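# Four arms set cable runway's far end on bracket

## Task

Place the far end of the cable runway so it rests securely on the bracket, sitting between its lugs; then open the gripper and pull the arms away. It only counts if the runway stays there without any robot supporting it.

## Robot and tools

SETUP. Four identical i2rt Big YAM arms, named arm1, arm2, arm3 and arm4, share the work. Each has six revolute joints, a two-finger gripper and a wrist camera. A fixed room camera, cam_high, looks down on the scene. The arms act independently: if one stalls, the rest keep going. A loose object may occasionally get nudged by something outside your control.

FRAME. Everything is in a single scene frame with its origin on the floor and +z up. The hand point lies midway between the two fingertips; its z axis runs along the fingers and the fingers close along its y axis. Each arm's foot pose is real but never printed. The hand can reach roughly 1.0 m from the joint1 axis.

execute_actions. Argument actions is a list holding either zero or one action. An action is an object keyed by robot name (arm1 to arm4); under each, a joints object gives absolute joint targets by name, not offsets. Include only the arms and joints you want to change. All motions in the action begin together and may finish at different moments; one action lasts at most 15 s. Joint names, units, ranges and done-tolerances:
- joint1_rad: -2.879 to 2.879 (±0.045). Rotates the whole arm about its foot; positive is counter-clockwise seen from above; 0 points along the foot's facing.
- joint2_rad: 0 to 3.141 (±0.14). Shoulder; 0 puts the upper arm roughly level pointing back, larger values lift it up then forward.
- joint3_rad: 0 to 3.019 (±0.09). Elbow; 0 is fully folded, larger opens it.
- joint4_rad: -1.692 to 1.57 (±0.055). Hand pitch; positive tips the fingers up.
- joint5_rad: -1.57 to 1.57 (±0.03). Sideways hand swing; positive toward the arm's right.
- joint6_rad: -2.094 to 2.094 (±0.035). Hand roll; positive is clockwise viewed from behind the hand.
- gripper_m: 0 to 0.093 metres (±0.003), the fingertip gap. Each finger pad pushes with roughly 50 to 62 N at most, sometimes less.
The optional cameras list picks which images come back (arm1_cam_wrist, arm2_cam_wrist, arm3_cam_wrist, arm4_cam_wrist, cam_high, or all); omitted or null means all, [] means none. An empty actions list just reports state and pictures. Any unknown key, camera name or out-of-range number rejects the whole call and nothing moves. Joints travel at different speeds, so the hand can sweep along an unexpected curved path between postures.

wait: seconds from 0 to 10; commands nothing and returns the same state and images. zoom_image: camera plus region [x0, y0, x1, y1] in pixels of that camera's latest full image, top-left origin, up to 504 by 504. read_manual: returns only licence text, no motion. finished_scene: pass the scene number; it is final and reports whether the goal was met.

RESULTS. Each robot's state includes joint_positions and joint torques (drive output with per-arm offset, scale and noise, nonzero even in free air, so treat them as rough). The pictures line lists the images in order. joint_status tells how each commanded joint finished: off_target means it rested short of the target and may still be pushing; contact_stop or time_out means it gave up and holds where it stopped, though a timed-out joint may keep a target at most 0.375, 0.375, 0.113, 0.225, 0.075, 0.3 rad (joints 1 to 6) away and resume if the path frees up. To stop such pushing, resend the joint its reported position. "joint command not followed" (with a cause line) means a self- and arm-to-arm collision guard blocked that arm's joint targets; the gripper part still runs, affected joints read not_followed, and the arm may keep retrying them on later actions until you send targets that pass. on_its_own lists joints not commanded this call; its "held at" value is the target, not the position. Very small target changes may not move a joint. A joint holding a load can sag. If any call reports a stop, later motion calls in that same reply are skipped.

CAMERAS. Calibration lines give K, distortion and T_world_to_cam (scene to camera, metres). Wrist cameras are fisheye 616x616; cam_high is 896x504 pinhole with radial distortion. Expect small errors: about a degree or two and several millimetres for cam_high, and wrist camera poses also inherit joint reading errors. With joints 1 and 6 at 0 and the hand level pointing forward, the wrist camera sits on top of the hand looking at the fingertips.

CAUTIONS. The arms do not halt on contact; they keep pressing and can press hard. Never let two robots squeeze each other: that ends the run, and a hard impact may too. The guard does not cover fingers, gripper housings or wrist cameras and can react late. Object contact with a robot is fine. Sustained pushing heats motors: a MOTOR HOT line appears at 85 °C, and at 100 °C the arm goes limp and falls (OVER-TEMPERATURE FAULT), with limit_stop_at_motor_heat in joint_status; resend targets afterwards. Heat persists between scenes. Avoid dropping, slipping, slamming or shoving the runway, and do not knock anything off the work area or to the floor. The robot holds its last command while you think. Finish by releasing the runway and retracting all arms so it rests on the bracket unsupported, then call finished_scene.

Each tool is called after "Request:" as a command line: name --argument value for each argument, lists and objects as JSON in quotes; but a table of rows of numbers goes row by row, as --pt "numbers of a row", without its own name.

## Session

Request:
execute_actions --actions '[]'

Scene clock: 0.00 s.
Joint torques (N m, as the arm reports them, + toward a larger angle): no reading
arm1.joint_positions: joint1_rad=+0.215 joint2_rad=+0.454 joint3_rad=+1.299 joint4_rad=-1.464 joint5_rad=+0.195 joint6_rad=-0.068 gripper_m=+0.095
arm1.joint_status: not commanded
arm1.hand: x=-0.9776 y=-0.3190 z=+1.3511 quat_wxyz=(-0.382, +0.640, -0.610, -0.268) (m; scene frame)
arm2.joint_positions: joint1_rad=-0.141 joint2_rad=+0.465 joint3_rad=+1.379 joint4_rad=-1.281 joint5_rad=-0.254 joint6_rad=+0.146 gripper_m=+0.094
arm2.joint_status: not commanded
arm2.hand: x=-0.2952 y=+0.3457 z=+1.3980 quat_wxyz=(-0.465, -0.627, -0.528, +0.334) (m; scene frame)
arm3.joint_positions: joint1_rad=+0.278 joint2_rad=+0.579 joint3_rad=+1.444 joint4_rad=-1.276 joint5_rad=+0.095 joint6_rad=-0.255 gripper_m=+0.095
arm3.joint_status: not commanded
arm3.hand: x=+0.5441 y=-0.3368 z=+1.4301 quat_wxyz=(-0.384, +0.744, -0.383, -0.391) (m; scene frame)
arm4.joint_positions: joint1_rad=+0.121 joint2_rad=+0.648 joint3_rad=+1.424 joint4_rad=-1.435 joint5_rad=+0.013 joint6_rad=+0.225 gripper_m=+0.094
arm4.joint_status: not commanded
arm4.hand: x=+1.2628 y=+0.2766 z=+1.3256 quat_wxyz=(-0.369, -0.642, -0.627, +0.241) (m; scene frame)
pictures: arm1_cam_wrist, arm2_cam_wrist, arm3_cam_wrist, arm4_cam_wrist, cam_high
Images, in order (width x height): arm1_cam_wrist 616x616, arm2_cam_wrist 616x616, arm3_cam_wrist 616x616, arm4_cam_wrist 616x616, cam_high 896x504.

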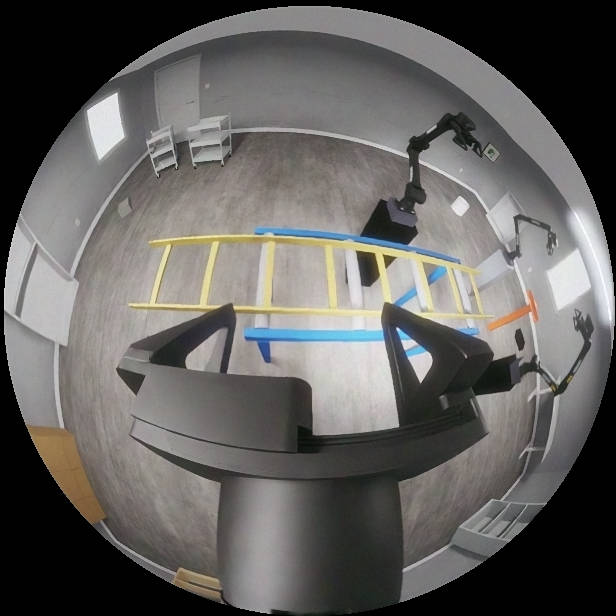

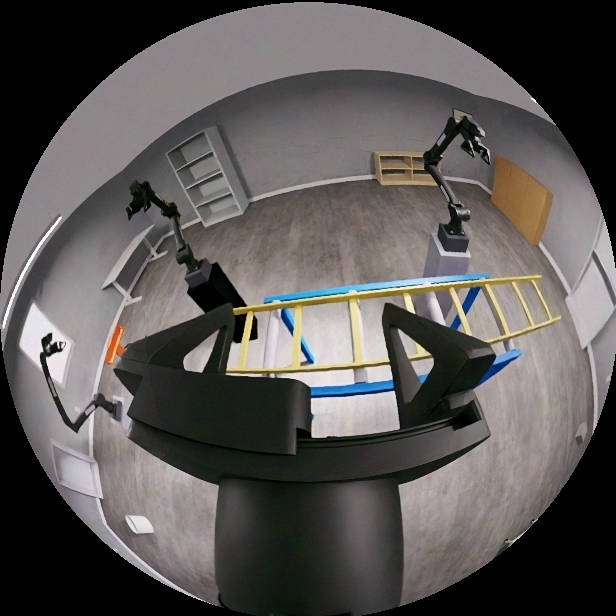

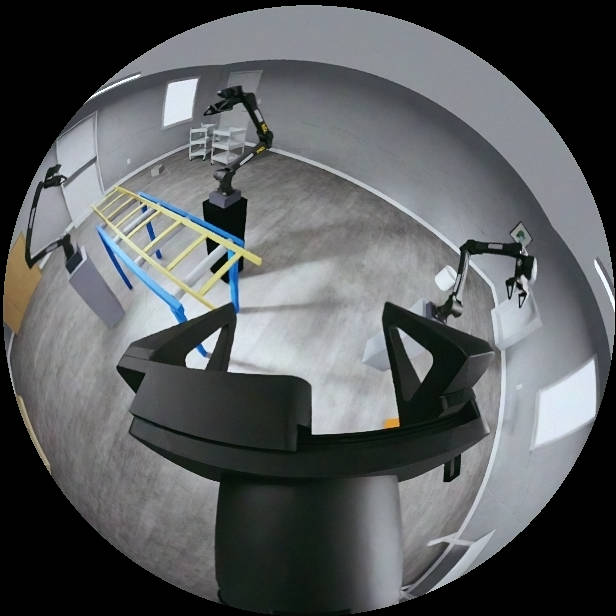

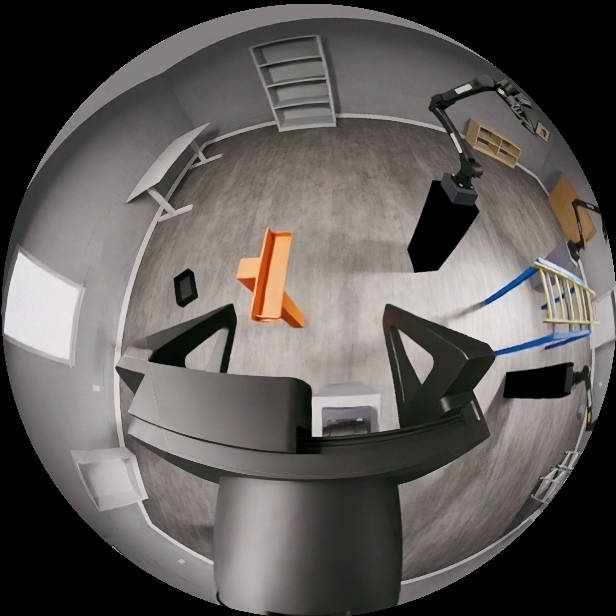

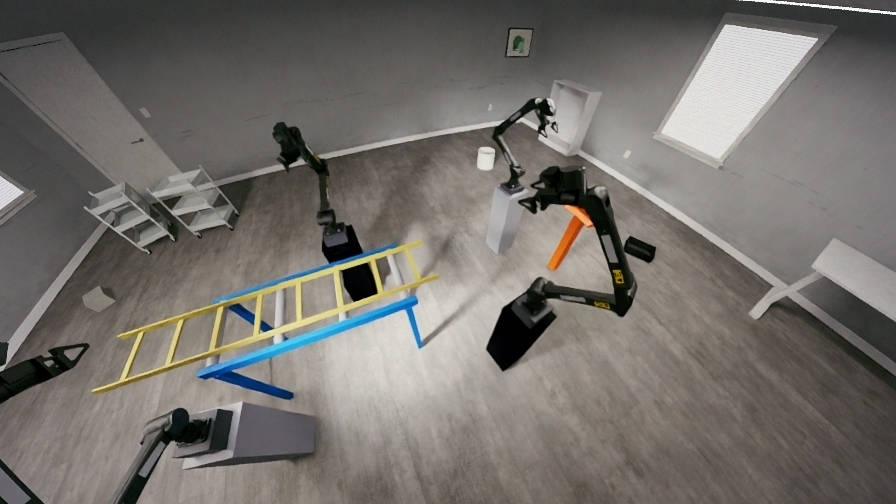

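Request:
zoom_image --camera "cam_high" --region '[60, 200, 480, 440]'

Request:
zoom_image --camera "arm4_cam_wrist" --region '[200, 200, 360, 350]'

Request:
zoom_image --camera "arm1_cam_wrist" --region '[110, 190, 560, 380]'

Region (60, 200, 480, 440) of cam_high's 896x504 image, scaled by 1.200, with more detail than that image has; it fills the top 288 rows of this view, and the rest is white.

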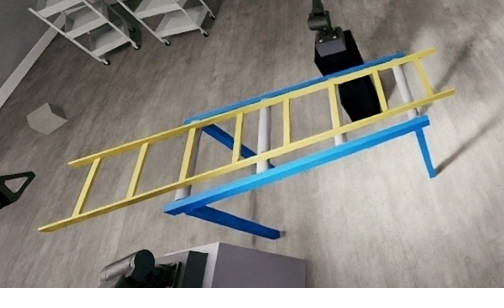

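Region (200, 200, 360, 350) of arm4_cam_wrist's 616x616 image, scaled by 3.150, with more detail than that image has; it fills the top 472 rows of this view, and the rest is white.

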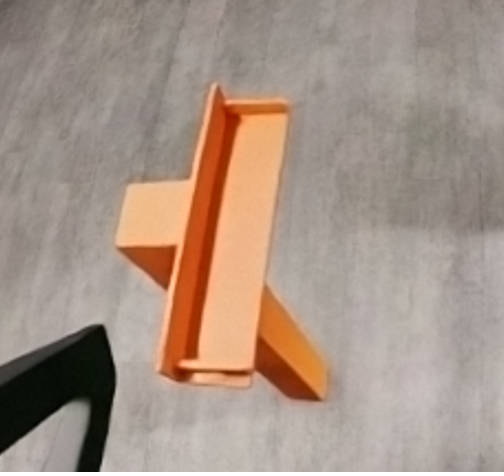

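Region (110, 190, 560, 380) of arm1_cam_wrist's 616x616 image, scaled by 1.120, with more detail than that image has; it fills the top 213 rows of this view, and the rest is white.

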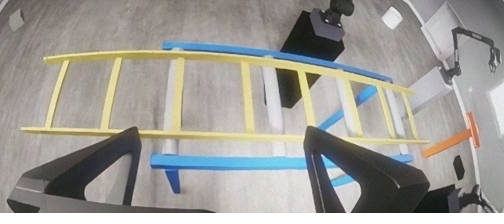

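Request:
execute_actions --actions '[{"arm3":{"joints":{"joint1_rad":0.639,"joint2_rad":2.127,"joint3_rad":2.138,"joint4_rad":-1.41,"joint5_rad":0,"joint6_rad":0.783}},"arm4":{"joints":{"joint1_rad":0.0,"joint2_rad":1.3,"joint3_rad":1.5,"joint4_rad":-1.3,"joint5_rad":0,"joint6_rad":0}}}]' --cameras '["arm3_cam_wrist","arm4_cam_wrist","cam_high"]'

Scene clock: 106.37 s.
Joint torques (N m, as the arm reports them, + toward a larger angle): arm1=[-2.03  4.87 10.85  1.38  0.12 -0.04] | arm2=[-1.59  4.07  8.29  2.17 -0.07 -0.04] | arm3=[  0.55 -26.57  13.41   0.09  -0.01   0.12] | arm4=[ -1.79 -10.5   10.81   1.46   0.02  -0.2 ]
arm1.joint_positions: joint1_rad=+0.215 joint2_rad=+0.454 joint3_rad=+1.299 joint4_rad=-1.464 joint5_rad=+0.195 joint6_rad=-0.068 gripper_m=+0.095
arm1.joint_status: not commanded
arm1.hand: x=-0.9776 y=-0.3190 z=+1.3511 quat_wxyz=(-0.382, +0.640, -0.610, -0.268) (m; scene frame)
arm2.joint_positions: joint1_rad=-0.141 joint2_rad=+0.465 joint3_rad=+1.379 joint4_rad=-1.281 joint5_rad=-0.254 joint6_rad=+0.146 gripper_m=+0.094
arm2.joint_status: not commanded
arm2.hand: x=-0.2952 y=+0.3457 z=+1.3980 quat_wxyz=(-0.465, -0.627, -0.528, +0.334) (m; scene frame)
arm3.joint_positions: joint1_rad=+0.628 joint2_rad=+2.131 joint3_rad=+2.113 joint4_rad=-1.397 joint5_rad=+0.003 joint6_rad=+0.770 gripper_m=+0.095
arm3.joint_status: all done
arm3.hand: x=+0.1301 y=-0.0382 z=+1.0062 quat_wxyz=(-0.004, +0.706, -0.704, -0.076) (m; scene frame)
arm4.joint_positions: joint1_rad=+0.011 joint2_rad=+1.296 joint3_rad=+1.479 joint4_rad=-1.308 joint5_rad=+0.001 joint6_rad=+0.013 gripper_m=+0.094
arm4.joint_status: all done
arm4.hand: x=+1.2643 y=+0.0363 z=+1.1565 quat_wxyz=(-0.166, -0.659, -0.718, +0.146) (m; scene frame)
pictures: arm3_cam_wrist, arm4_cam_wrist, cam_high
camera_calibration (this result's frames):
arm3_cam_wrist: T_world_to_cam=[[0.994892, 0.0128864, -0.100115, -0.0262676], [0.059588, -0.87554, 0.479458, -0.520124], [-0.0814764, -0.482974, -0.871836, 0.989494], [0, 0, 0, 1]] pos_world=[0.137747, 0.0228495, 1.10942]
arm4_cam_wrist: T_world_to_cam=[[-0.995208, -0.0960511, -0.0183341, 1.2838], [-0.0977717, 0.980546, 0.170208, -0.101406], [0.00162879, 0.171185, -0.985238, 1.25292], [0, 0, 0, 1]] pos_world=[1.26569, 0.00826252, 1.27522]
Images, in order (width x height): arm3_cam_wrist 616x616, arm4_cam_wrist 616x616, cam_high 896x504.

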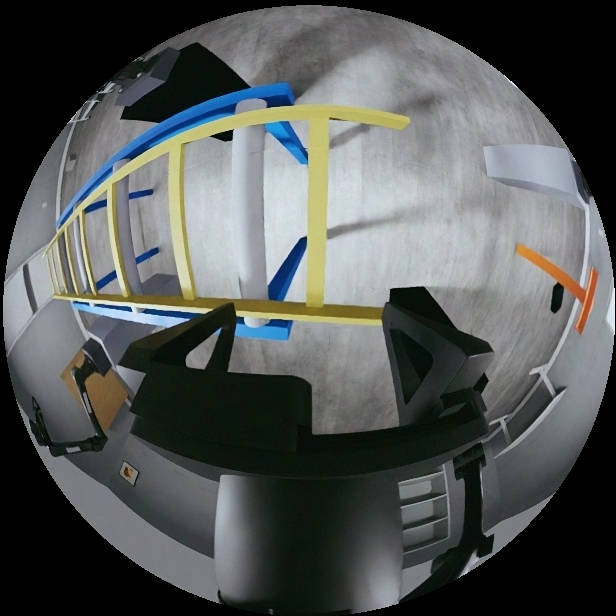

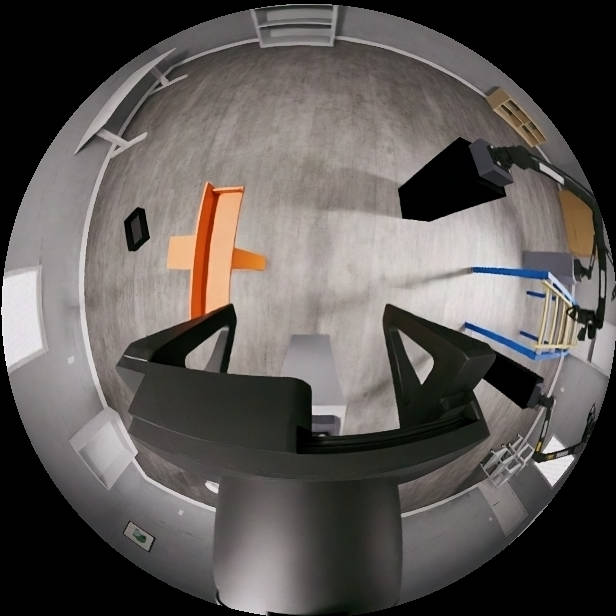

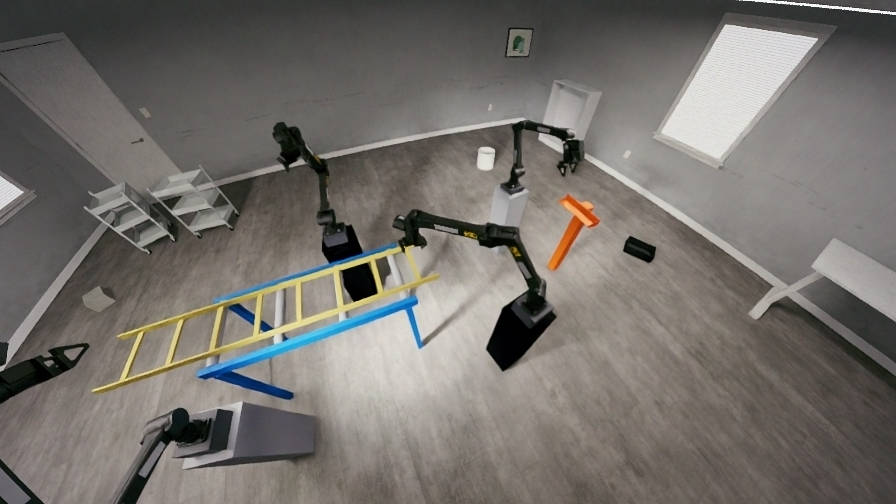

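Request:
execute_actions --actions '[{"arm3":{"joints":{"joint1_rad":0.625,"joint2_rad":2.402,"joint3_rad":2.18,"joint4_rad":-1.335,"joint5_rad":0,"joint6_rad":0.77}},"arm4":{"joints":{"joint1_rad":0.35,"joint2_rad":1.2,"joint3_rad":1.2,"joint4_rad":-1.1,"joint5_rad":0,"joint6_rad":0.4}}}]' --cameras '["arm3_cam_wrist","arm4_cam_wrist"]'

Scene clock: 145.50 s.
Joint torques (N m, as the arm reports them, + toward a larger angle): arm1=[-2.11  4.9  10.86  1.4   0.12 -0.04] | arm2=[-1.57  4.03  8.3   2.18 -0.07 -0.04] | arm3=[ -0.52 -28.79  12.1    0.63   0.     0.05] | arm4=[-1.12 -9.1  10.1   1.7   0.12  0.05]
arm1.joint_positions: joint1_rad=+0.215 joint2_rad=+0.454 joint3_rad=+1.299 joint4_rad=-1.464 joint5_rad=+0.195 joint6_rad=-0.068 gripper_m=+0.095
arm1.joint_status: not commanded
arm1.hand: x=-0.9776 y=-0.3190 z=+1.3511 quat_wxyz=(-0.382, +0.640, -0.610, -0.268) (m; scene frame)
arm2.joint_positions: joint1_rad=-0.141 joint2_rad=+0.465 joint3_rad=+1.379 joint4_rad=-1.281 joint5_rad=-0.254 joint6_rad=+0.146 gripper_m=+0.094
arm2.joint_status: not commanded
arm2.hand: x=-0.2952 y=+0.3457 z=+1.3980 quat_wxyz=(-0.465, -0.627, -0.528, +0.334) (m; scene frame)
arm3.joint_positions: joint1_rad=+0.628 joint2_rad=+2.408 joint3_rad=+2.161 joint4_rad=-1.345 joint5_rad=+0.003 joint6_rad=+0.771 gripper_m=+0.095
arm3.joint_status: all done
arm3.hand: x=+0.1218 y=-0.0291 z=+0.8346 quat_wxyz=(-0.002, +0.708, -0.706, +0.013) (m; scene frame)
arm4.joint_positions: joint1_rad=+0.351 joint2_rad=+1.197 joint3_rad=+1.190 joint4_rad=-1.114 joint5_rad=-0.001 joint6_rad=+0.387 gripper_m=+0.094
arm4.joint_status: all done
arm4.hand: x=+1.4040 y=+0.1056 z=+1.0799 quat_wxyz=(-0.209, -0.671, -0.707, +0.080) (m; scene frame)
pictures: arm3_cam_wrist, arm4_cam_wrist
camera_calibration (this result's frames):
arm3_cam_wrist: T_world_to_cam=[[0.999719, 0.00713682, 0.0225974, -0.138459], [-0.00756478, -0.807571, 0.589721, -0.511255], [0.0224577, -0.589727, -0.807291, 0.773997], [0, 0, 0, 1]] pos_world=[0.117171, 0.0445597, 0.929467]
arm4_cam_wrist: T_world_to_cam=[[-0.979373, -0.0948298, -0.178425, 1.57853], [-0.128979, 0.973126, 0.190762, -0.120245], [0.15554, 0.20984, -0.965285, 0.923637], [0, 0, 0, 1]] pos_world=[1.3868, 0.0728897, 1.19616]
Images, in order (width x height): arm3_cam_wrist 616x616, arm4_cam_wrist 616x616.

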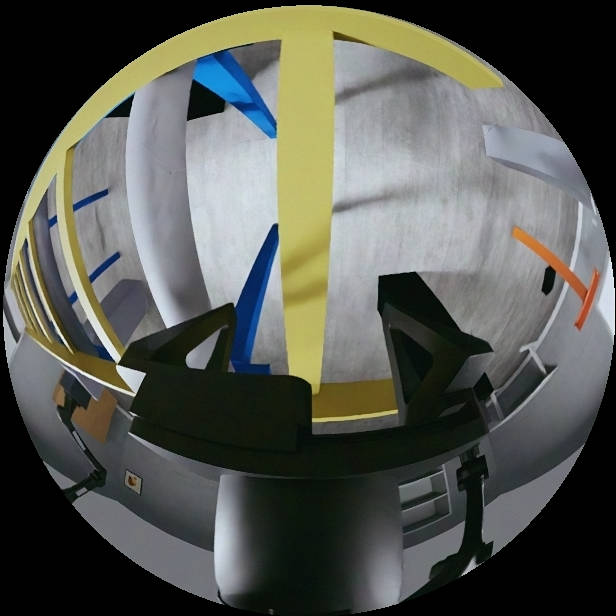

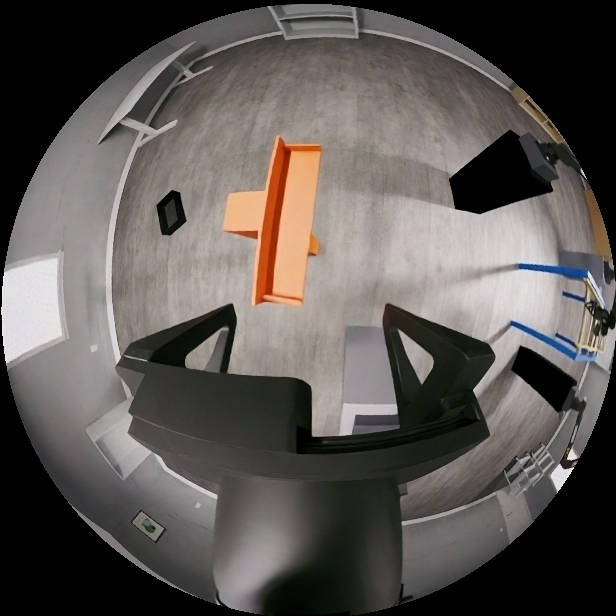

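Request:
execute_actions --actions '[{"arm3":{"joints":{"joint1_rad":0.68,"joint2_rad":2.09,"joint3_rad":1.635,"joint4_rad":-0.78,"joint6_rad":0.83}},"arm4":{"joints":{"joint1_rad":-0.3,"joint2_rad":1.0,"joint3_rad":1.1,"joint4_rad":-1.4,"joint5_rad":0,"joint6_rad":-0.5}}}]' --cameras '["arm3_cam_wrist"]'

Scene clock: 188.93 s.
Joint torques (N m, as the arm reports them, + toward a larger angle): arm1=[-2.17  4.86 10.84  1.4   0.12 -0.05] | arm2=[-1.55  4.07  8.3   2.19 -0.08 -0.04] | arm3=[ -0.33 -20.78  10.55   1.52   0.     0.14] | arm4=[-1.96 -3.69  9.69  0.55  0.01 -0.16]
arm1.joint_positions: joint1_rad=+0.215 joint2_rad=+0.454 joint3_rad=+1.299 joint4_rad=-1.464 joint5_rad=+0.195 joint6_rad=-0.068 gripper_m=+0.095
arm1.joint_status: not commanded
arm1.hand: x=-0.9776 y=-0.3190 z=+1.3511 quat_wxyz=(-0.382, +0.640, -0.610, -0.268) (m; scene frame)
arm2.joint_positions: joint1_rad=-0.141 joint2_rad=+0.465 joint3_rad=+1.379 joint4_rad=-1.281 joint5_rad=-0.254 joint6_rad=+0.146 gripper_m=+0.094
arm2.joint_status: not commanded
arm2.hand: x=-0.2952 y=+0.3457 z=+1.3980 quat_wxyz=(-0.465, -0.627, -0.528, +0.334) (m; scene frame)
arm3.joint_positions: joint1_rad=+0.680 joint2_rad=+2.059 joint3_rad=+1.632 joint4_rad=-0.797 joint5_rad=+0.003 joint6_rad=+0.818 gripper_m=+0.095
arm3.joint_status: all done
arm3.hand: x=+0.1125 y=-0.0714 z=+0.8838 quat_wxyz=(+0.004, +0.700, -0.694, -0.170) (m; scene frame)
arm4.joint_positions: joint1_rad=-0.291 joint2_rad=+0.989 joint3_rad=+1.092 joint4_rad=-1.389 joint5_rad=+0.000 joint6_rad=-0.487 gripper_m=+0.094
arm4.joint_status: all done
arm4.hand: x=+1.1544 y=+0.1872 z=+1.0823 quat_wxyz=(-0.062, -0.594, -0.792, +0.127) (m; scene frame)
pictures: arm3_cam_wrist
camera_calibration (this result's frames):
arm3_cam_wrist: T_world_to_cam=[[0.969964, 0.0402502, -0.239894, 0.107715], [0.125901, -0.92691, 0.353536, -0.3893], [-0.20813, -0.37312, -0.904137, 0.916019], [0, 0, 0, 1]] pos_world=[0.135184, -0.0233968, 0.991678]
Images, in order (width x height): arm3_cam_wrist 616x616.

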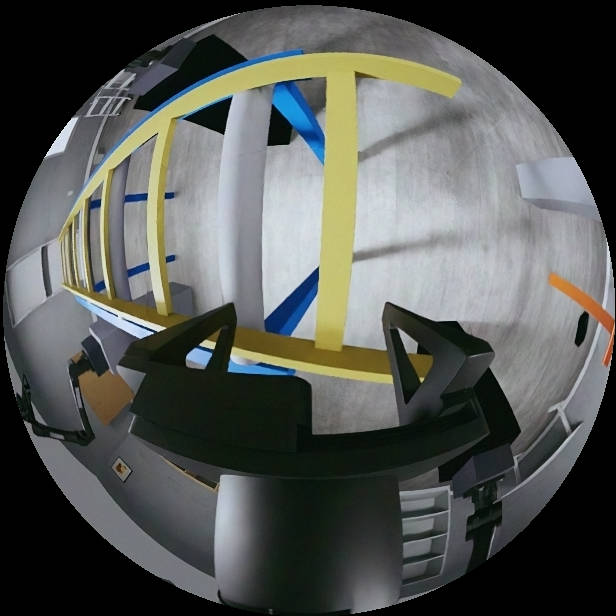

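Request:
execute_actions --actions '[{"arm3":{"joints":{"joint2_rad":2.205,"joint4_rad":-0.74}}}]' --cameras '["arm3_cam_wrist"]'

Request:
execute_actions --actions '[{"arm3":{"joints":{"gripper_m":0.05,"joint1_rad":0.45,"joint6_rad":0.6,"joint4_rad":-0.9}}}]' --cameras '["arm3_cam_wrist","cam_high"]'

Scene clock: 196.23 s.
Joint torques (N m, as the arm reports them, + toward a larger angle): arm1=[-2.12  4.96 10.85  1.39  0.11 -0.05] | arm2=[-1.58  4.04  8.3   2.18 -0.08 -0.04] | arm3=[ -0.28 -23.45  10.01   1.17   0.     0.13] | arm4=[-1.87 -3.55  9.79  0.56 -0.01 -0.18]
arm1.joint_positions: joint1_rad=+0.215 joint2_rad=+0.454 joint3_rad=+1.299 joint4_rad=-1.464 joint5_rad=+0.195 joint6_rad=-0.068 gripper_m=+0.095
arm1.joint_status: not commanded
arm1.hand: x=-0.9776 y=-0.3190 z=+1.3511 quat_wxyz=(-0.382, +0.640, -0.610, -0.268) (m; scene frame)
arm2.joint_positions: joint1_rad=-0.141 joint2_rad=+0.465 joint3_rad=+1.379 joint4_rad=-1.281 joint5_rad=-0.254 joint6_rad=+0.146 gripper_m=+0.094
arm2.joint_status: not commanded
arm2.hand: x=-0.2952 y=+0.3457 z=+1.3980 quat_wxyz=(-0.465, -0.627, -0.528, +0.334) (m; scene frame)
arm3.joint_positions: joint1_rad=+0.680 joint2_rad=+2.189 joint3_rad=+1.628 joint4_rad=-0.753 joint5_rad=+0.003 joint6_rad=+0.818 gripper_m=+0.095
arm3.joint_status: all done
arm3.hand: x=+0.1188 y=-0.0769 z=+0.7991 quat_wxyz=(+0.002, +0.704, -0.699, -0.126) (m; scene frame)
arm4.joint_positions: joint1_rad=-0.291 joint2_rad=+0.989 joint3_rad=+1.092 joint4_rad=-1.389 joint5_rad=+0.000 joint6_rad=-0.488 gripper_m=+0.094
arm4.joint_status: not commanded
arm4.hand: x=+1.1544 y=+0.1872 z=+1.0823 quat_wxyz=(-0.062, -0.593, -0.792, +0.127) (m; scene frame)
pictures: arm3_cam_wrist
camera_calibration (this result's frames):
arm3_cam_wrist: T_world_to_cam=[[0.983739, 0.0269931, -0.177562, 0.0290662], [0.100002, -0.903537, 0.416679, -0.410816], [-0.149186, -0.42766, -0.891544, 0.817381], [0, 0, 0, 1]] pos_world=[0.134431, -0.0224106, 0.90507]
Images, in order (width x height): arm3_cam_wrist 616x616.

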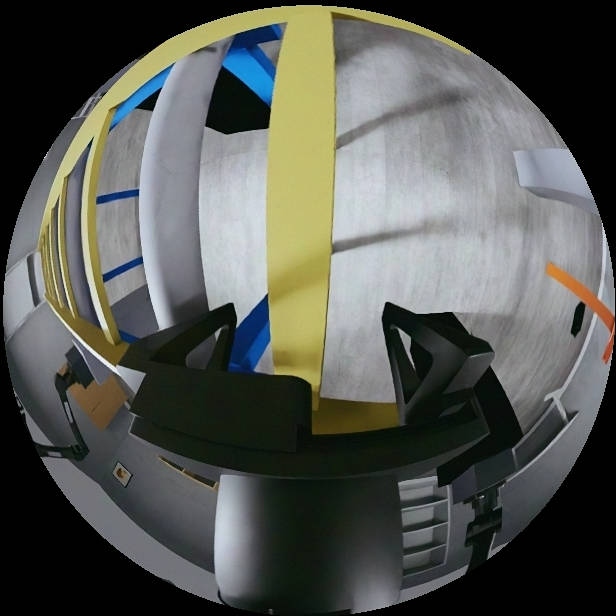

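Scene clock: 198.33 s.
Joint torques (N m, as the arm reports them, + toward a larger angle): arm1=[-1.99  4.89 10.83  1.37  0.12 -0.04] | arm2=[-1.57  4.1   8.31  2.18 -0.07 -0.04] | arm3=[  0.57 -22.94  10.29   0.95  -0.05   0.03] | arm4=[-1.81 -3.72  9.71  0.56  0.01 -0.19]
arm1.joint_positions: joint1_rad=+0.215 joint2_rad=+0.454 joint3_rad=+1.299 joint4_rad=-1.464 joint5_rad=+0.195 joint6_rad=-0.068 gripper_m=+0.095
arm1.joint_status: not commanded
arm1.hand: x=-0.9776 y=-0.3190 z=+1.3511 quat_wxyz=(-0.382, +0.640, -0.610, -0.268) (m; scene frame)
arm2.joint_positions: joint1_rad=-0.141 joint2_rad=+0.465 joint3_rad=+1.379 joint4_rad=-1.281 joint5_rad=-0.254 joint6_rad=+0.146 gripper_m=+0.094
arm2.joint_status: not commanded
arm2.hand: x=-0.2952 y=+0.3457 z=+1.3980 quat_wxyz=(-0.465, -0.627, -0.528, +0.334) (m; scene frame)
arm3.joint_positions: joint1_rad=+0.438 joint2_rad=+2.189 joint3_rad=+1.621 joint4_rad=-0.914 joint5_rad=+0.004 joint6_rad=+0.602 gripper_m=+0.050
arm3.joint_status: all done
arm3.hand: x=+0.2679 y=-0.0052 z=+0.7901 quat_wxyz=(-0.011, +0.700, -0.713, -0.041) (m; scene frame)
arm4.joint_positions: joint1_rad=-0.291 joint2_rad=+0.989 joint3_rad=+1.092 joint4_rad=-1.389 joint5_rad=+0.000 joint6_rad=-0.488 gripper_m=+0.094
arm4.joint_status: not commanded
arm4.hand: x=+1.1544 y=+0.1872 z=+1.0823 quat_wxyz=(-0.062, -0.593, -0.792, +0.127) (m; scene frame)
pictures: arm3_cam_wrist, cam_high
camera_calibration (this result's frames):
arm3_cam_wrist: T_world_to_cam=[[0.999072, -0.012925, -0.0410883, -0.233336], [0.0101203, -0.856775, 0.515591, -0.411116], [-0.0418674, -0.515528, -0.855849, 0.804893], [0, 0, 0, 1]] pos_world=[0.270979, 0.0596949, 0.891247]
Images, in order (width x height): arm3_cam_wrist 616x616, cam_high 896x504.

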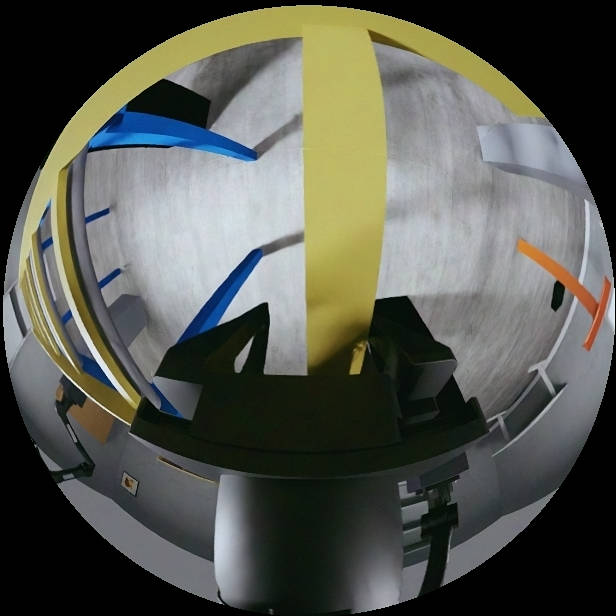

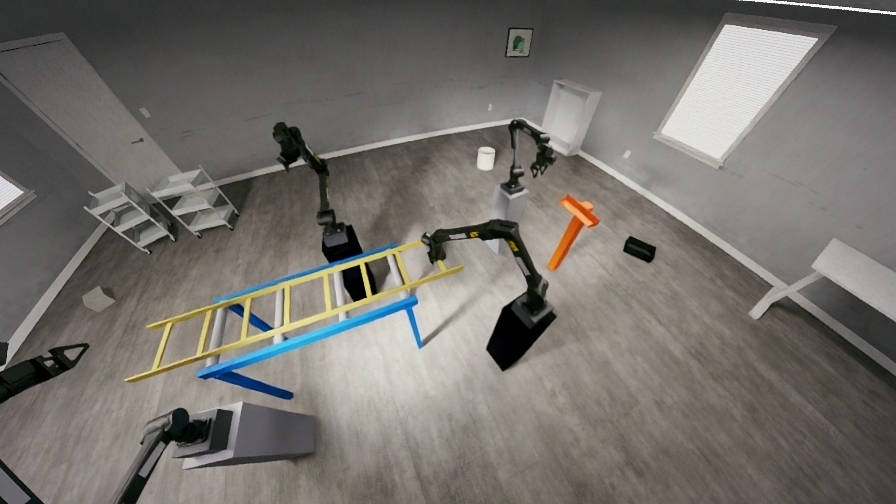

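Request:
execute_actions --actions '[{"arm3":{"joints":{"joint1_rad":0.07,"joint6_rad":0.25,"joint4_rad":-1.05}},"arm2":{"joints":{"joint1_rad":0.272,"joint2_rad":1.754,"joint3_rad":1.33,"joint4_rad":-1.13,"joint5_rad":0,"joint6_rad":0.22}}}]' --cameras '["arm3_cam_wrist"]'

Request:
execute_actions --actions '[{"arm3":{"joints":{"joint1_rad":-0.29,"joint6_rad":-0.14,"joint4_rad":-1.08}}}]' --cameras '["arm2_cam_wrist","arm3_cam_wrist","cam_high"]'

Scene clock: 214.00 s.
Joint torques (N m, as the arm reports them, + toward a larger angle): arm1=[-2.15  4.85 10.82  1.42  0.12 -0.06] | arm2=[ -1.19 -16.71   9.49   0.63   0.13   0.11] | arm3=[ -1.32 -22.75  10.47   0.16   0.28   0.1 ] | arm4=[-1.72 -3.48  9.74  0.48  0.   -0.19]
arm1.joint_positions: joint1_rad=+0.215 joint2_rad=+0.454 joint3_rad=+1.299 joint4_rad=-1.464 joint5_rad=+0.195 joint6_rad=-0.068 gripper_m=+0.095
arm1.joint_status: not commanded
arm1.hand: x=-0.9776 y=-0.3190 z=+1.3511 quat_wxyz=(-0.382, +0.640, -0.610, -0.268) (m; scene frame)
arm2.joint_positions: joint1_rad=+0.269 joint2_rad=+1.747 joint3_rad=+1.321 joint4_rad=-1.133 joint5_rad=-0.004 joint6_rad=+0.203 gripper_m=+0.094
arm2.joint_status: all done
arm2.hand: x=-0.1935 y=+0.0260 z=+0.9102 quat_wxyz=(-0.010, -0.704, -0.710, +0.001) (m; scene frame)
arm3.joint_positions: joint1_rad=+0.083 joint2_rad=+2.192 joint3_rad=+1.616 joint4_rad=-1.049 joint5_rad=-0.005 joint6_rad=+0.244 gripper_m=+0.050
arm3.joint_status: all done
arm3.hand: x=+0.4825 y=+0.0483 z=+0.7874 quat_wxyz=(+0.015, +0.702, -0.712, +0.024) (m; scene frame)
arm4.joint_positions: joint1_rad=-0.291 joint2_rad=+0.989 joint3_rad=+1.092 joint4_rad=-1.389 joint5_rad=+0.000 joint6_rad=-0.488 gripper_m=+0.094
arm4.joint_status: not commanded
arm4.hand: x=+1.1544 y=+0.1872 z=+1.0823 quat_wxyz=(-0.062, -0.593, -0.792, +0.127) (m; scene frame)
pictures: arm3_cam_wrist
camera_calibration (this result's frames):
arm3_cam_wrist: T_world_to_cam=[[0.999842, -0.010804, 0.0141084, -0.491038], [-0.0172365, -0.782732, 0.622121, -0.440238], [0.00432171, -0.622265, -0.782794, 0.764528], [0, 0, 0, 1]] pos_world=[0.480069, 0.125846, 0.879277]
Images, in order (width x height): arm3_cam_wrist 616x616.

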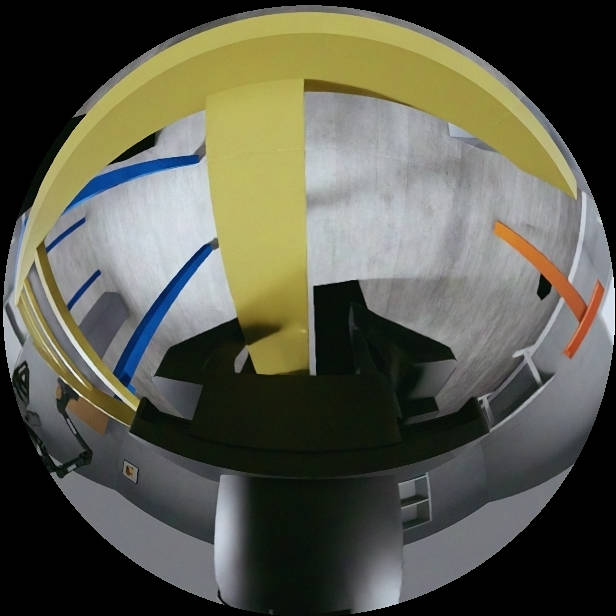

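Scene clock: 216.77 s.
Joint torques (N m, as the arm reports them, + toward a larger angle): arm1=[-2.3   4.98 10.81  1.38  0.11 -0.03] | arm2=[ -1.16 -16.98   9.42   0.61   0.13   0.11] | arm3=[ -1.67 -23.15  10.22   0.06   0.25   0.1 ] | arm4=[-1.9  -3.74  9.75  0.53  0.   -0.18]
arm1.joint_positions: joint1_rad=+0.215 joint2_rad=+0.454 joint3_rad=+1.299 joint4_rad=-1.464 joint5_rad=+0.195 joint6_rad=-0.068 gripper_m=+0.095
arm1.joint_status: not commanded
arm1.hand: x=-0.9776 y=-0.3190 z=+1.3511 quat_wxyz=(-0.382, +0.640, -0.610, -0.268) (m; scene frame)
arm2.joint_positions: joint1_rad=+0.269 joint2_rad=+1.747 joint3_rad=+1.321 joint4_rad=-1.133 joint5_rad=-0.004 joint6_rad=+0.203 gripper_m=+0.094
arm2.joint_status: not commanded
arm2.hand: x=-0.1935 y=+0.0260 z=+0.9102 quat_wxyz=(-0.010, -0.704, -0.710, +0.001) (m; scene frame)
arm3.joint_positions: joint1_rad=-0.273 joint2_rad=+2.196 joint3_rad=+1.618 joint4_rad=-1.077 joint5_rad=-0.005 joint6_rad=-0.146 gripper_m=+0.050
arm3.joint_status: all done
arm3.hand: x=+0.6953 y=+0.0529 z=+0.7870 quat_wxyz=(+0.034, +0.713, -0.700, +0.026) (m; scene frame)
arm4.joint_positions: joint1_rad=-0.291 joint2_rad=+0.989 joint3_rad=+1.092 joint4_rad=-1.389 joint5_rad=+0.000 joint6_rad=-0.488 gripper_m=+0.094
arm4.joint_status: not commanded
arm4.hand: x=+1.1544 y=+0.1872 z=+1.0823 quat_wxyz=(-0.062, -0.593, -0.792, +0.127) (m; scene frame)
pictures: arm2_cam_wrist, arm3_cam_wrist, cam_high
camera_calibration (this result's frames):
arm2_cam_wrist: T_world_to_cam=[[-0.999942, -0.00538771, -0.00928706, -0.188488], [-0.00967468, 0.827234, 0.561774, -0.529407], [0.0046559, 0.561831, -0.827239, 0.866029], [0, 0, 0, 1]] pos_world=[-0.197631, -0.0496347, 1.01207]
arm3_cam_wrist: T_world_to_cam=[[0.999697, 0.0217526, -0.0114811, -0.685265], [0.0240317, -0.764353, 0.64435, -0.479938], [0.0052407, -0.644431, -0.764644, 0.752371], [0, 0, 0, 1]] pos_world=[0.692649, 0.132915, 0.876677]
Images, in order (width x height): arm2_cam_wrist 616x616, arm3_cam_wrist 616x616, cam_high 896x504.

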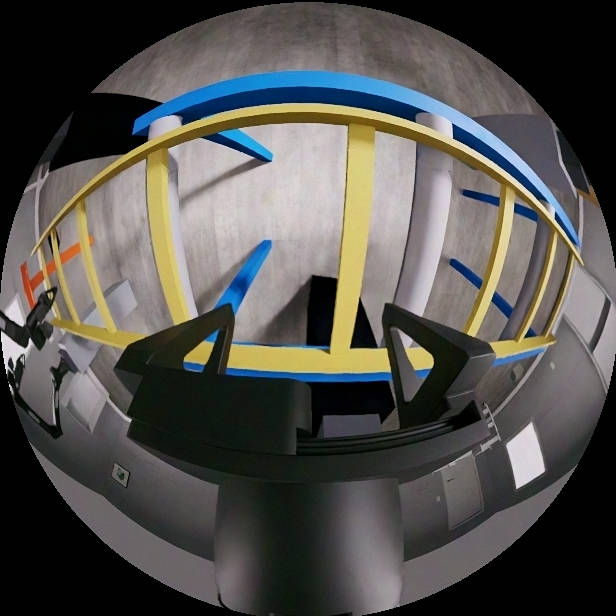

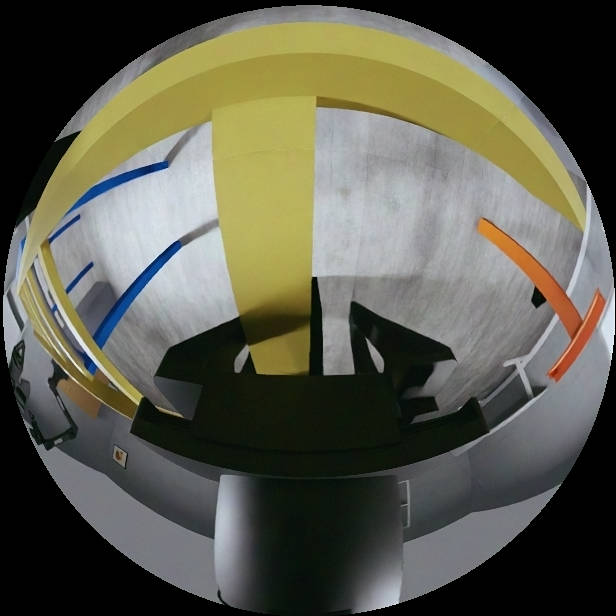

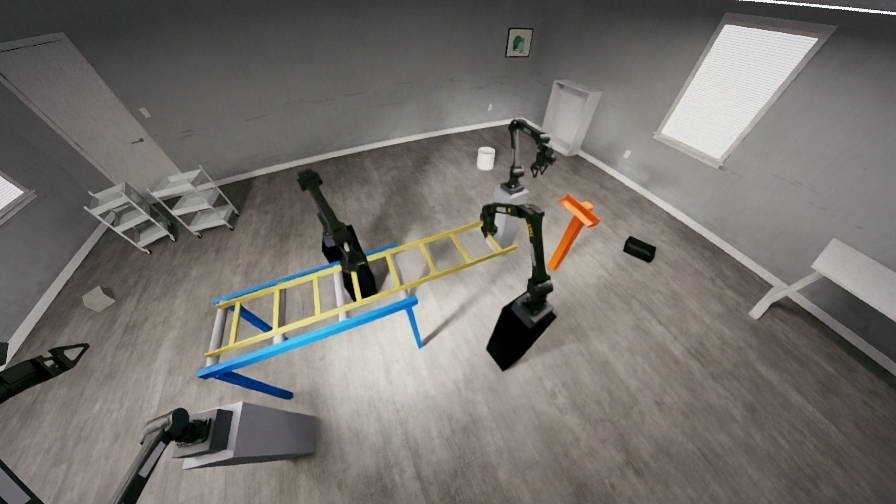

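Request:
execute_actions --actions '[{"arm3":{"joints":{"joint1_rad":-0.36,"joint6_rad":-0.2}},"arm2":{"joints":{"joint2_rad":1.83,"joint3_rad":1.27,"joint4_rad":-1.0}}}]' --cameras '["arm2_cam_wrist"]'

Scene clock: 227.87 s.
Joint torques (N m, as the arm reports them, + toward a larger angle): arm1=[-2.04  5.03 10.85  1.4   0.13 -0.03] | arm2=[ -1.21 -17.64   8.37   0.9    0.13   0.11] | arm3=[  0.05 -22.99  10.18   0.05  -0.14  -0.01] | arm4=[-1.72 -3.8   9.75  0.51  0.01 -0.19]
arm1.joint_positions: joint1_rad=+0.215 joint2_rad=+0.454 joint3_rad=+1.299 joint4_rad=-1.464 joint5_rad=+0.195 joint6_rad=-0.068 gripper_m=+0.095
arm1.joint_status: not commanded
arm1.hand: x=-0.9776 y=-0.3190 z=+1.3511 quat_wxyz=(-0.382, +0.640, -0.610, -0.268) (m; scene frame)
arm2.joint_positions: joint1_rad=+0.269 joint2_rad=+1.822 joint3_rad=+1.268 joint4_rad=-1.011 joint5_rad=-0.004 joint6_rad=+0.204 gripper_m=+0.094
arm2.joint_status: all done
arm2.hand: x=-0.1928 y=+0.0239 z=+0.8559 quat_wxyz=(-0.007, -0.704, -0.710, -0.001) (m; scene frame)
arm3.joint_positions: joint1_rad=-0.362 joint2_rad=+2.196 joint3_rad=+1.618 joint4_rad=-1.077 joint5_rad=+0.004 joint6_rad=-0.193 gripper_m=+0.050
arm3.joint_status: all done
arm3.hand: x=+0.7493 y=+0.0435 z=+0.7873 quat_wxyz=(+0.033, +0.699, -0.714, +0.027) (m; scene frame)
arm4.joint_positions: joint1_rad=-0.291 joint2_rad=+0.989 joint3_rad=+1.092 joint4_rad=-1.389 joint5_rad=+0.000 joint6_rad=-0.488 gripper_m=+0.094
arm4.joint_status: not commanded
arm4.hand: x=+1.1544 y=+0.1872 z=+1.0823 quat_wxyz=(-0.062, -0.593, -0.792, +0.127) (m; scene frame)
pictures: arm2_cam_wrist
camera_calibration (this result's frames):
arm2_cam_wrist: T_world_to_cam=[[-0.999957, -0.00498508, -0.00787686, -0.189477], [-0.0085741, 0.823446, 0.56733, -0.501607], [0.00365798, 0.567373, -0.823453, 0.818692], [0, 0, 0, 1]] pos_world=[-0.196765, -0.0524031, 0.957238]
Images, in order (width x height): arm2_cam_wrist 616x616.

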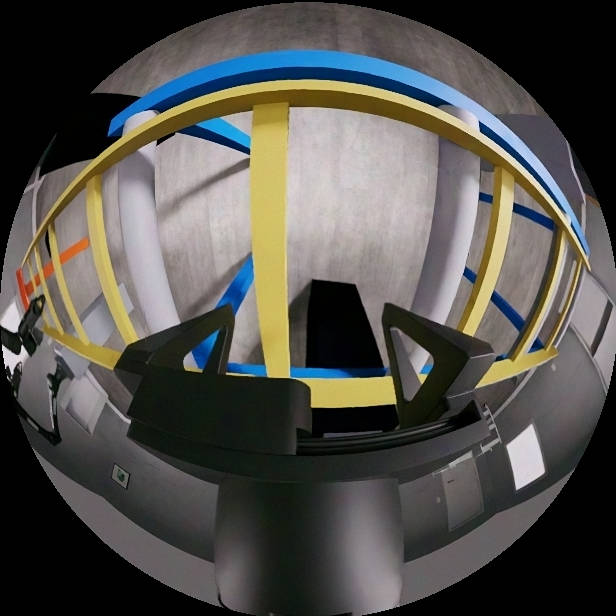

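Request:
execute_actions --actions '[{"arm2":{"joints":{"joint1_rad":0.33,"joint2_rad":1.95,"joint3_rad":1.205,"joint4_rad":-0.82,"joint6_rad":0.27}}}]' --cameras '["arm2_cam_wrist"]'

Scene clock: 234.13 s.
Joint torques (N m, as the arm reports them, + toward a larger angle): arm1=[-2.02  4.81 10.85  1.43  0.12 -0.05] | arm2=[ -1.91 -18.77   7.56   0.86   0.09   0.11] | arm3=[ -0.17 -23.15  10.22   0.03  -0.14   0.  ] | arm4=[-1.57 -3.74  9.77  0.51  0.01 -0.17]
arm1.joint_positions: joint1_rad=+0.215 joint2_rad=+0.454 joint3_rad=+1.299 joint4_rad=-1.464 joint5_rad=+0.195 joint6_rad=-0.068 gripper_m=+0.095
arm1.joint_status: not commanded
arm1.hand: x=-0.9776 y=-0.3190 z=+1.3511 quat_wxyz=(-0.382, +0.640, -0.610, -0.268) (m; scene frame)
arm2.joint_positions: joint1_rad=+0.335 joint2_rad=+1.952 joint3_rad=+1.199 joint4_rad=-0.832 joint5_rad=-0.003 joint6_rad=+0.253 gripper_m=+0.094
arm2.joint_status: all done
arm2.hand: x=-0.1620 y=+0.0378 z=+0.7726 quat_wxyz=(+0.001, -0.698, -0.716, -0.005) (m; scene frame)
arm3.joint_positions: joint1_rad=-0.362 joint2_rad=+2.196 joint3_rad=+1.618 joint4_rad=-1.077 joint5_rad=+0.004 joint6_rad=-0.193 gripper_m=+0.050
arm3.joint_status: not commanded
arm3.hand: x=+0.7493 y=+0.0435 z=+0.7873 quat_wxyz=(+0.033, +0.699, -0.714, +0.027) (m; scene frame)
arm4.joint_positions: joint1_rad=-0.291 joint2_rad=+0.989 joint3_rad=+1.092 joint4_rad=-1.389 joint5_rad=+0.000 joint6_rad=-0.488 gripper_m=+0.094
arm4.joint_status: not commanded
arm4.hand: x=+1.1544 y=+0.1872 z=+1.0823 quat_wxyz=(-0.062, -0.593, -0.792, +0.127) (m; scene frame)
pictures: arm2_cam_wrist
camera_calibration (this result's frames):
arm2_cam_wrist: T_world_to_cam=[[-0.999777, -0.0210101, -0.00195852, -0.163197], [-0.0182332, 0.813446, 0.581354, -0.477589], [-0.0106211, 0.58126, -0.813648, 0.731724], [0, 0, 0, 1]] pos_world=[-0.164097, -0.040258, 0.872694]
Images, in order (width x height): arm2_cam_wrist 616x616.

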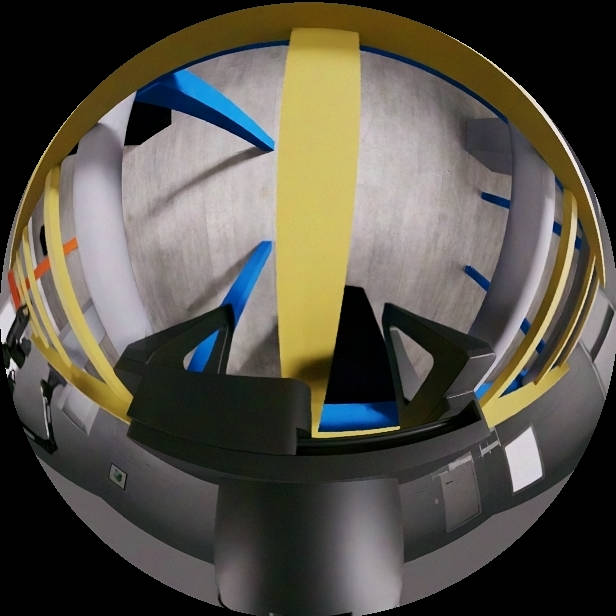

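Request:
execute_actions --actions '[{"arm2":{"joints":{"joint6_rad":0.33,"gripper_m":0.018}},"arm3":{"joints":{"gripper_m":0.08}}}]' --cameras '["arm2_cam_wrist"]'

Request:
execute_actions --actions '[{"arm3":{"joints":{"joint2_rad":1.6,"joint3_rad":1.3,"joint4_rad":-1.2}},"arm4":{"joints":{"joint1_rad":-0.878,"joint6_rad":-0.79}}}]' --cameras '["cam_high"]'

Scene clock: 261.80 s.
Joint torques (N m, as the arm reports them, + toward a larger angle): arm1=[-2.16  4.89 10.83  1.4   0.12 -0.03] | arm2=[ -1.78 -18.83   7.57   0.85   0.14   0.22] | arm3=[ -0.18 -23.17  10.22   0.05  -0.13  -0.01] | arm4=[-1.68 -3.62  9.77  0.51 -0.01 -0.17]
arm1.joint_positions: joint1_rad=+0.215 joint2_rad=+0.454 joint3_rad=+1.299 joint4_rad=-1.464 joint5_rad=+0.195 joint6_rad=-0.068 gripper_m=+0.095
arm1.joint_status: not commanded
arm1.hand: x=-0.9776 y=-0.3190 z=+1.3511 quat_wxyz=(-0.382, +0.640, -0.610, -0.268) (m; scene frame)
arm2.joint_positions: joint1_rad=+0.335 joint2_rad=+1.952 joint3_rad=+1.199 joint4_rad=-0.831 joint5_rad=-0.004 joint6_rad=+0.301 gripper_m=+0.024
arm2.joint_status: gripper_m off_target (ended at +0.024, target +0.018); the others done
arm2.hand: x=-0.1617 y=+0.0376 z=+0.7726 quat_wxyz=(+0.001, -0.715, -0.699, -0.005) (m; scene frame)
arm3.joint_positions: joint1_rad=-0.362 joint2_rad=+2.196 joint3_rad=+1.618 joint4_rad=-1.077 joint5_rad=+0.004 joint6_rad=-0.193 gripper_m=+0.080
arm3.joint_status: all done
arm3.hand: x=+0.7493 y=+0.0435 z=+0.7873 quat_wxyz=(+0.033, +0.699, -0.714, +0.027) (m; scene frame)
arm4.joint_positions: joint1_rad=-0.291 joint2_rad=+0.989 joint3_rad=+1.092 joint4_rad=-1.389 joint5_rad=+0.000 joint6_rad=-0.488 gripper_m=+0.094
arm4.joint_status: not commanded
arm4.hand: x=+1.1544 y=+0.1872 z=+1.0823 quat_wxyz=(-0.062, -0.593, -0.792, +0.127) (m; scene frame)
pictures: arm2_cam_wrist
camera_calibration (this result's frames):
arm2_cam_wrist: T_world_to_cam=[[-0.99964, 0.0266794, -0.00293611, -0.16395], [0.0200104, 0.813695, 0.580947, -0.470918], [0.0178884, 0.580679, -0.813936, 0.736706], [0, 0, 0, 1]] pos_world=[-0.167646, -0.0402326, 0.872729]
Images, in order (width x height): arm2_cam_wrist 616x616.

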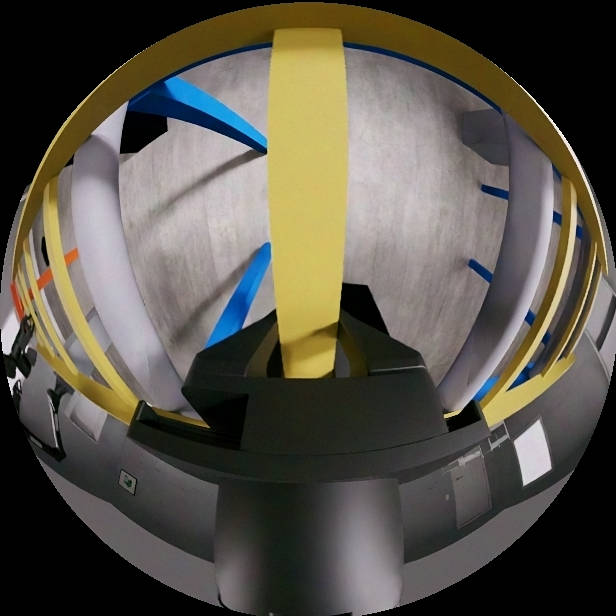

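Scene clock: 263.13 s.
Joint torques (N m, as the arm reports them, + toward a larger angle): arm1=[-2.27  4.86 10.83  1.38  0.12 -0.04] | arm2=[ -1.69 -18.82   7.61   0.84   0.05   0.22] | arm3=[  0.24 -12.24  10.17   0.19  -0.11   0.03] | arm4=[-1.79 -3.6   9.71  0.55 -0.01 -0.17]
arm1.joint_positions: joint1_rad=+0.215 joint2_rad=+0.454 joint3_rad=+1.299 joint4_rad=-1.464 joint5_rad=+0.195 joint6_rad=-0.068 gripper_m=+0.095
arm1.joint_status: not commanded
arm1.hand: x=-0.9776 y=-0.3190 z=+1.3511 quat_wxyz=(-0.382, +0.640, -0.610, -0.268) (m; scene frame)
arm2.joint_positions: joint1_rad=+0.333 joint2_rad=+1.951 joint3_rad=+1.199 joint4_rad=-0.831 joint5_rad=-0.001 joint6_rad=+0.301 gripper_m=+0.024
arm2.joint_status: not commanded
arm2.hand: x=-0.1632 y=+0.0376 z=+0.7726 quat_wxyz=(+0.002, -0.716, -0.698, -0.004) (m; scene frame)
arm3.joint_positions: joint1_rad=-0.366 joint2_rad=+1.568 joint3_rad=+1.304 joint4_rad=-1.190 joint5_rad=+0.004 joint6_rad=-0.198 gripper_m=+0.080
arm3.joint_status: all done
arm3.hand: x=+0.7264 y=-0.0656 z=+1.0087 quat_wxyz=(-0.051, +0.698, -0.714, -0.028) (m; scene frame)
arm4.joint_positions: joint1_rad=-0.868 joint2_rad=+0.989 joint3_rad=+1.092 joint4_rad=-1.389 joint5_rad=+0.000 joint6_rad=-0.777 gripper_m=+0.094
arm4.joint_status: all done
arm4.hand: x=+0.9941 y=+0.2732 z=+1.0817 quat_wxyz=(-0.002, -0.701, -0.699, +0.140) (m; scene frame)
pictures: cam_high
Images, in order (width x height): cam_high 896x504.

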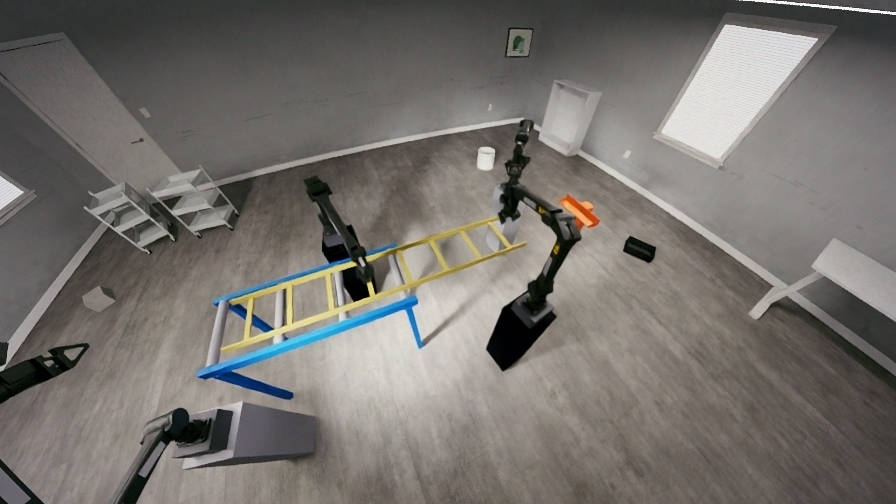

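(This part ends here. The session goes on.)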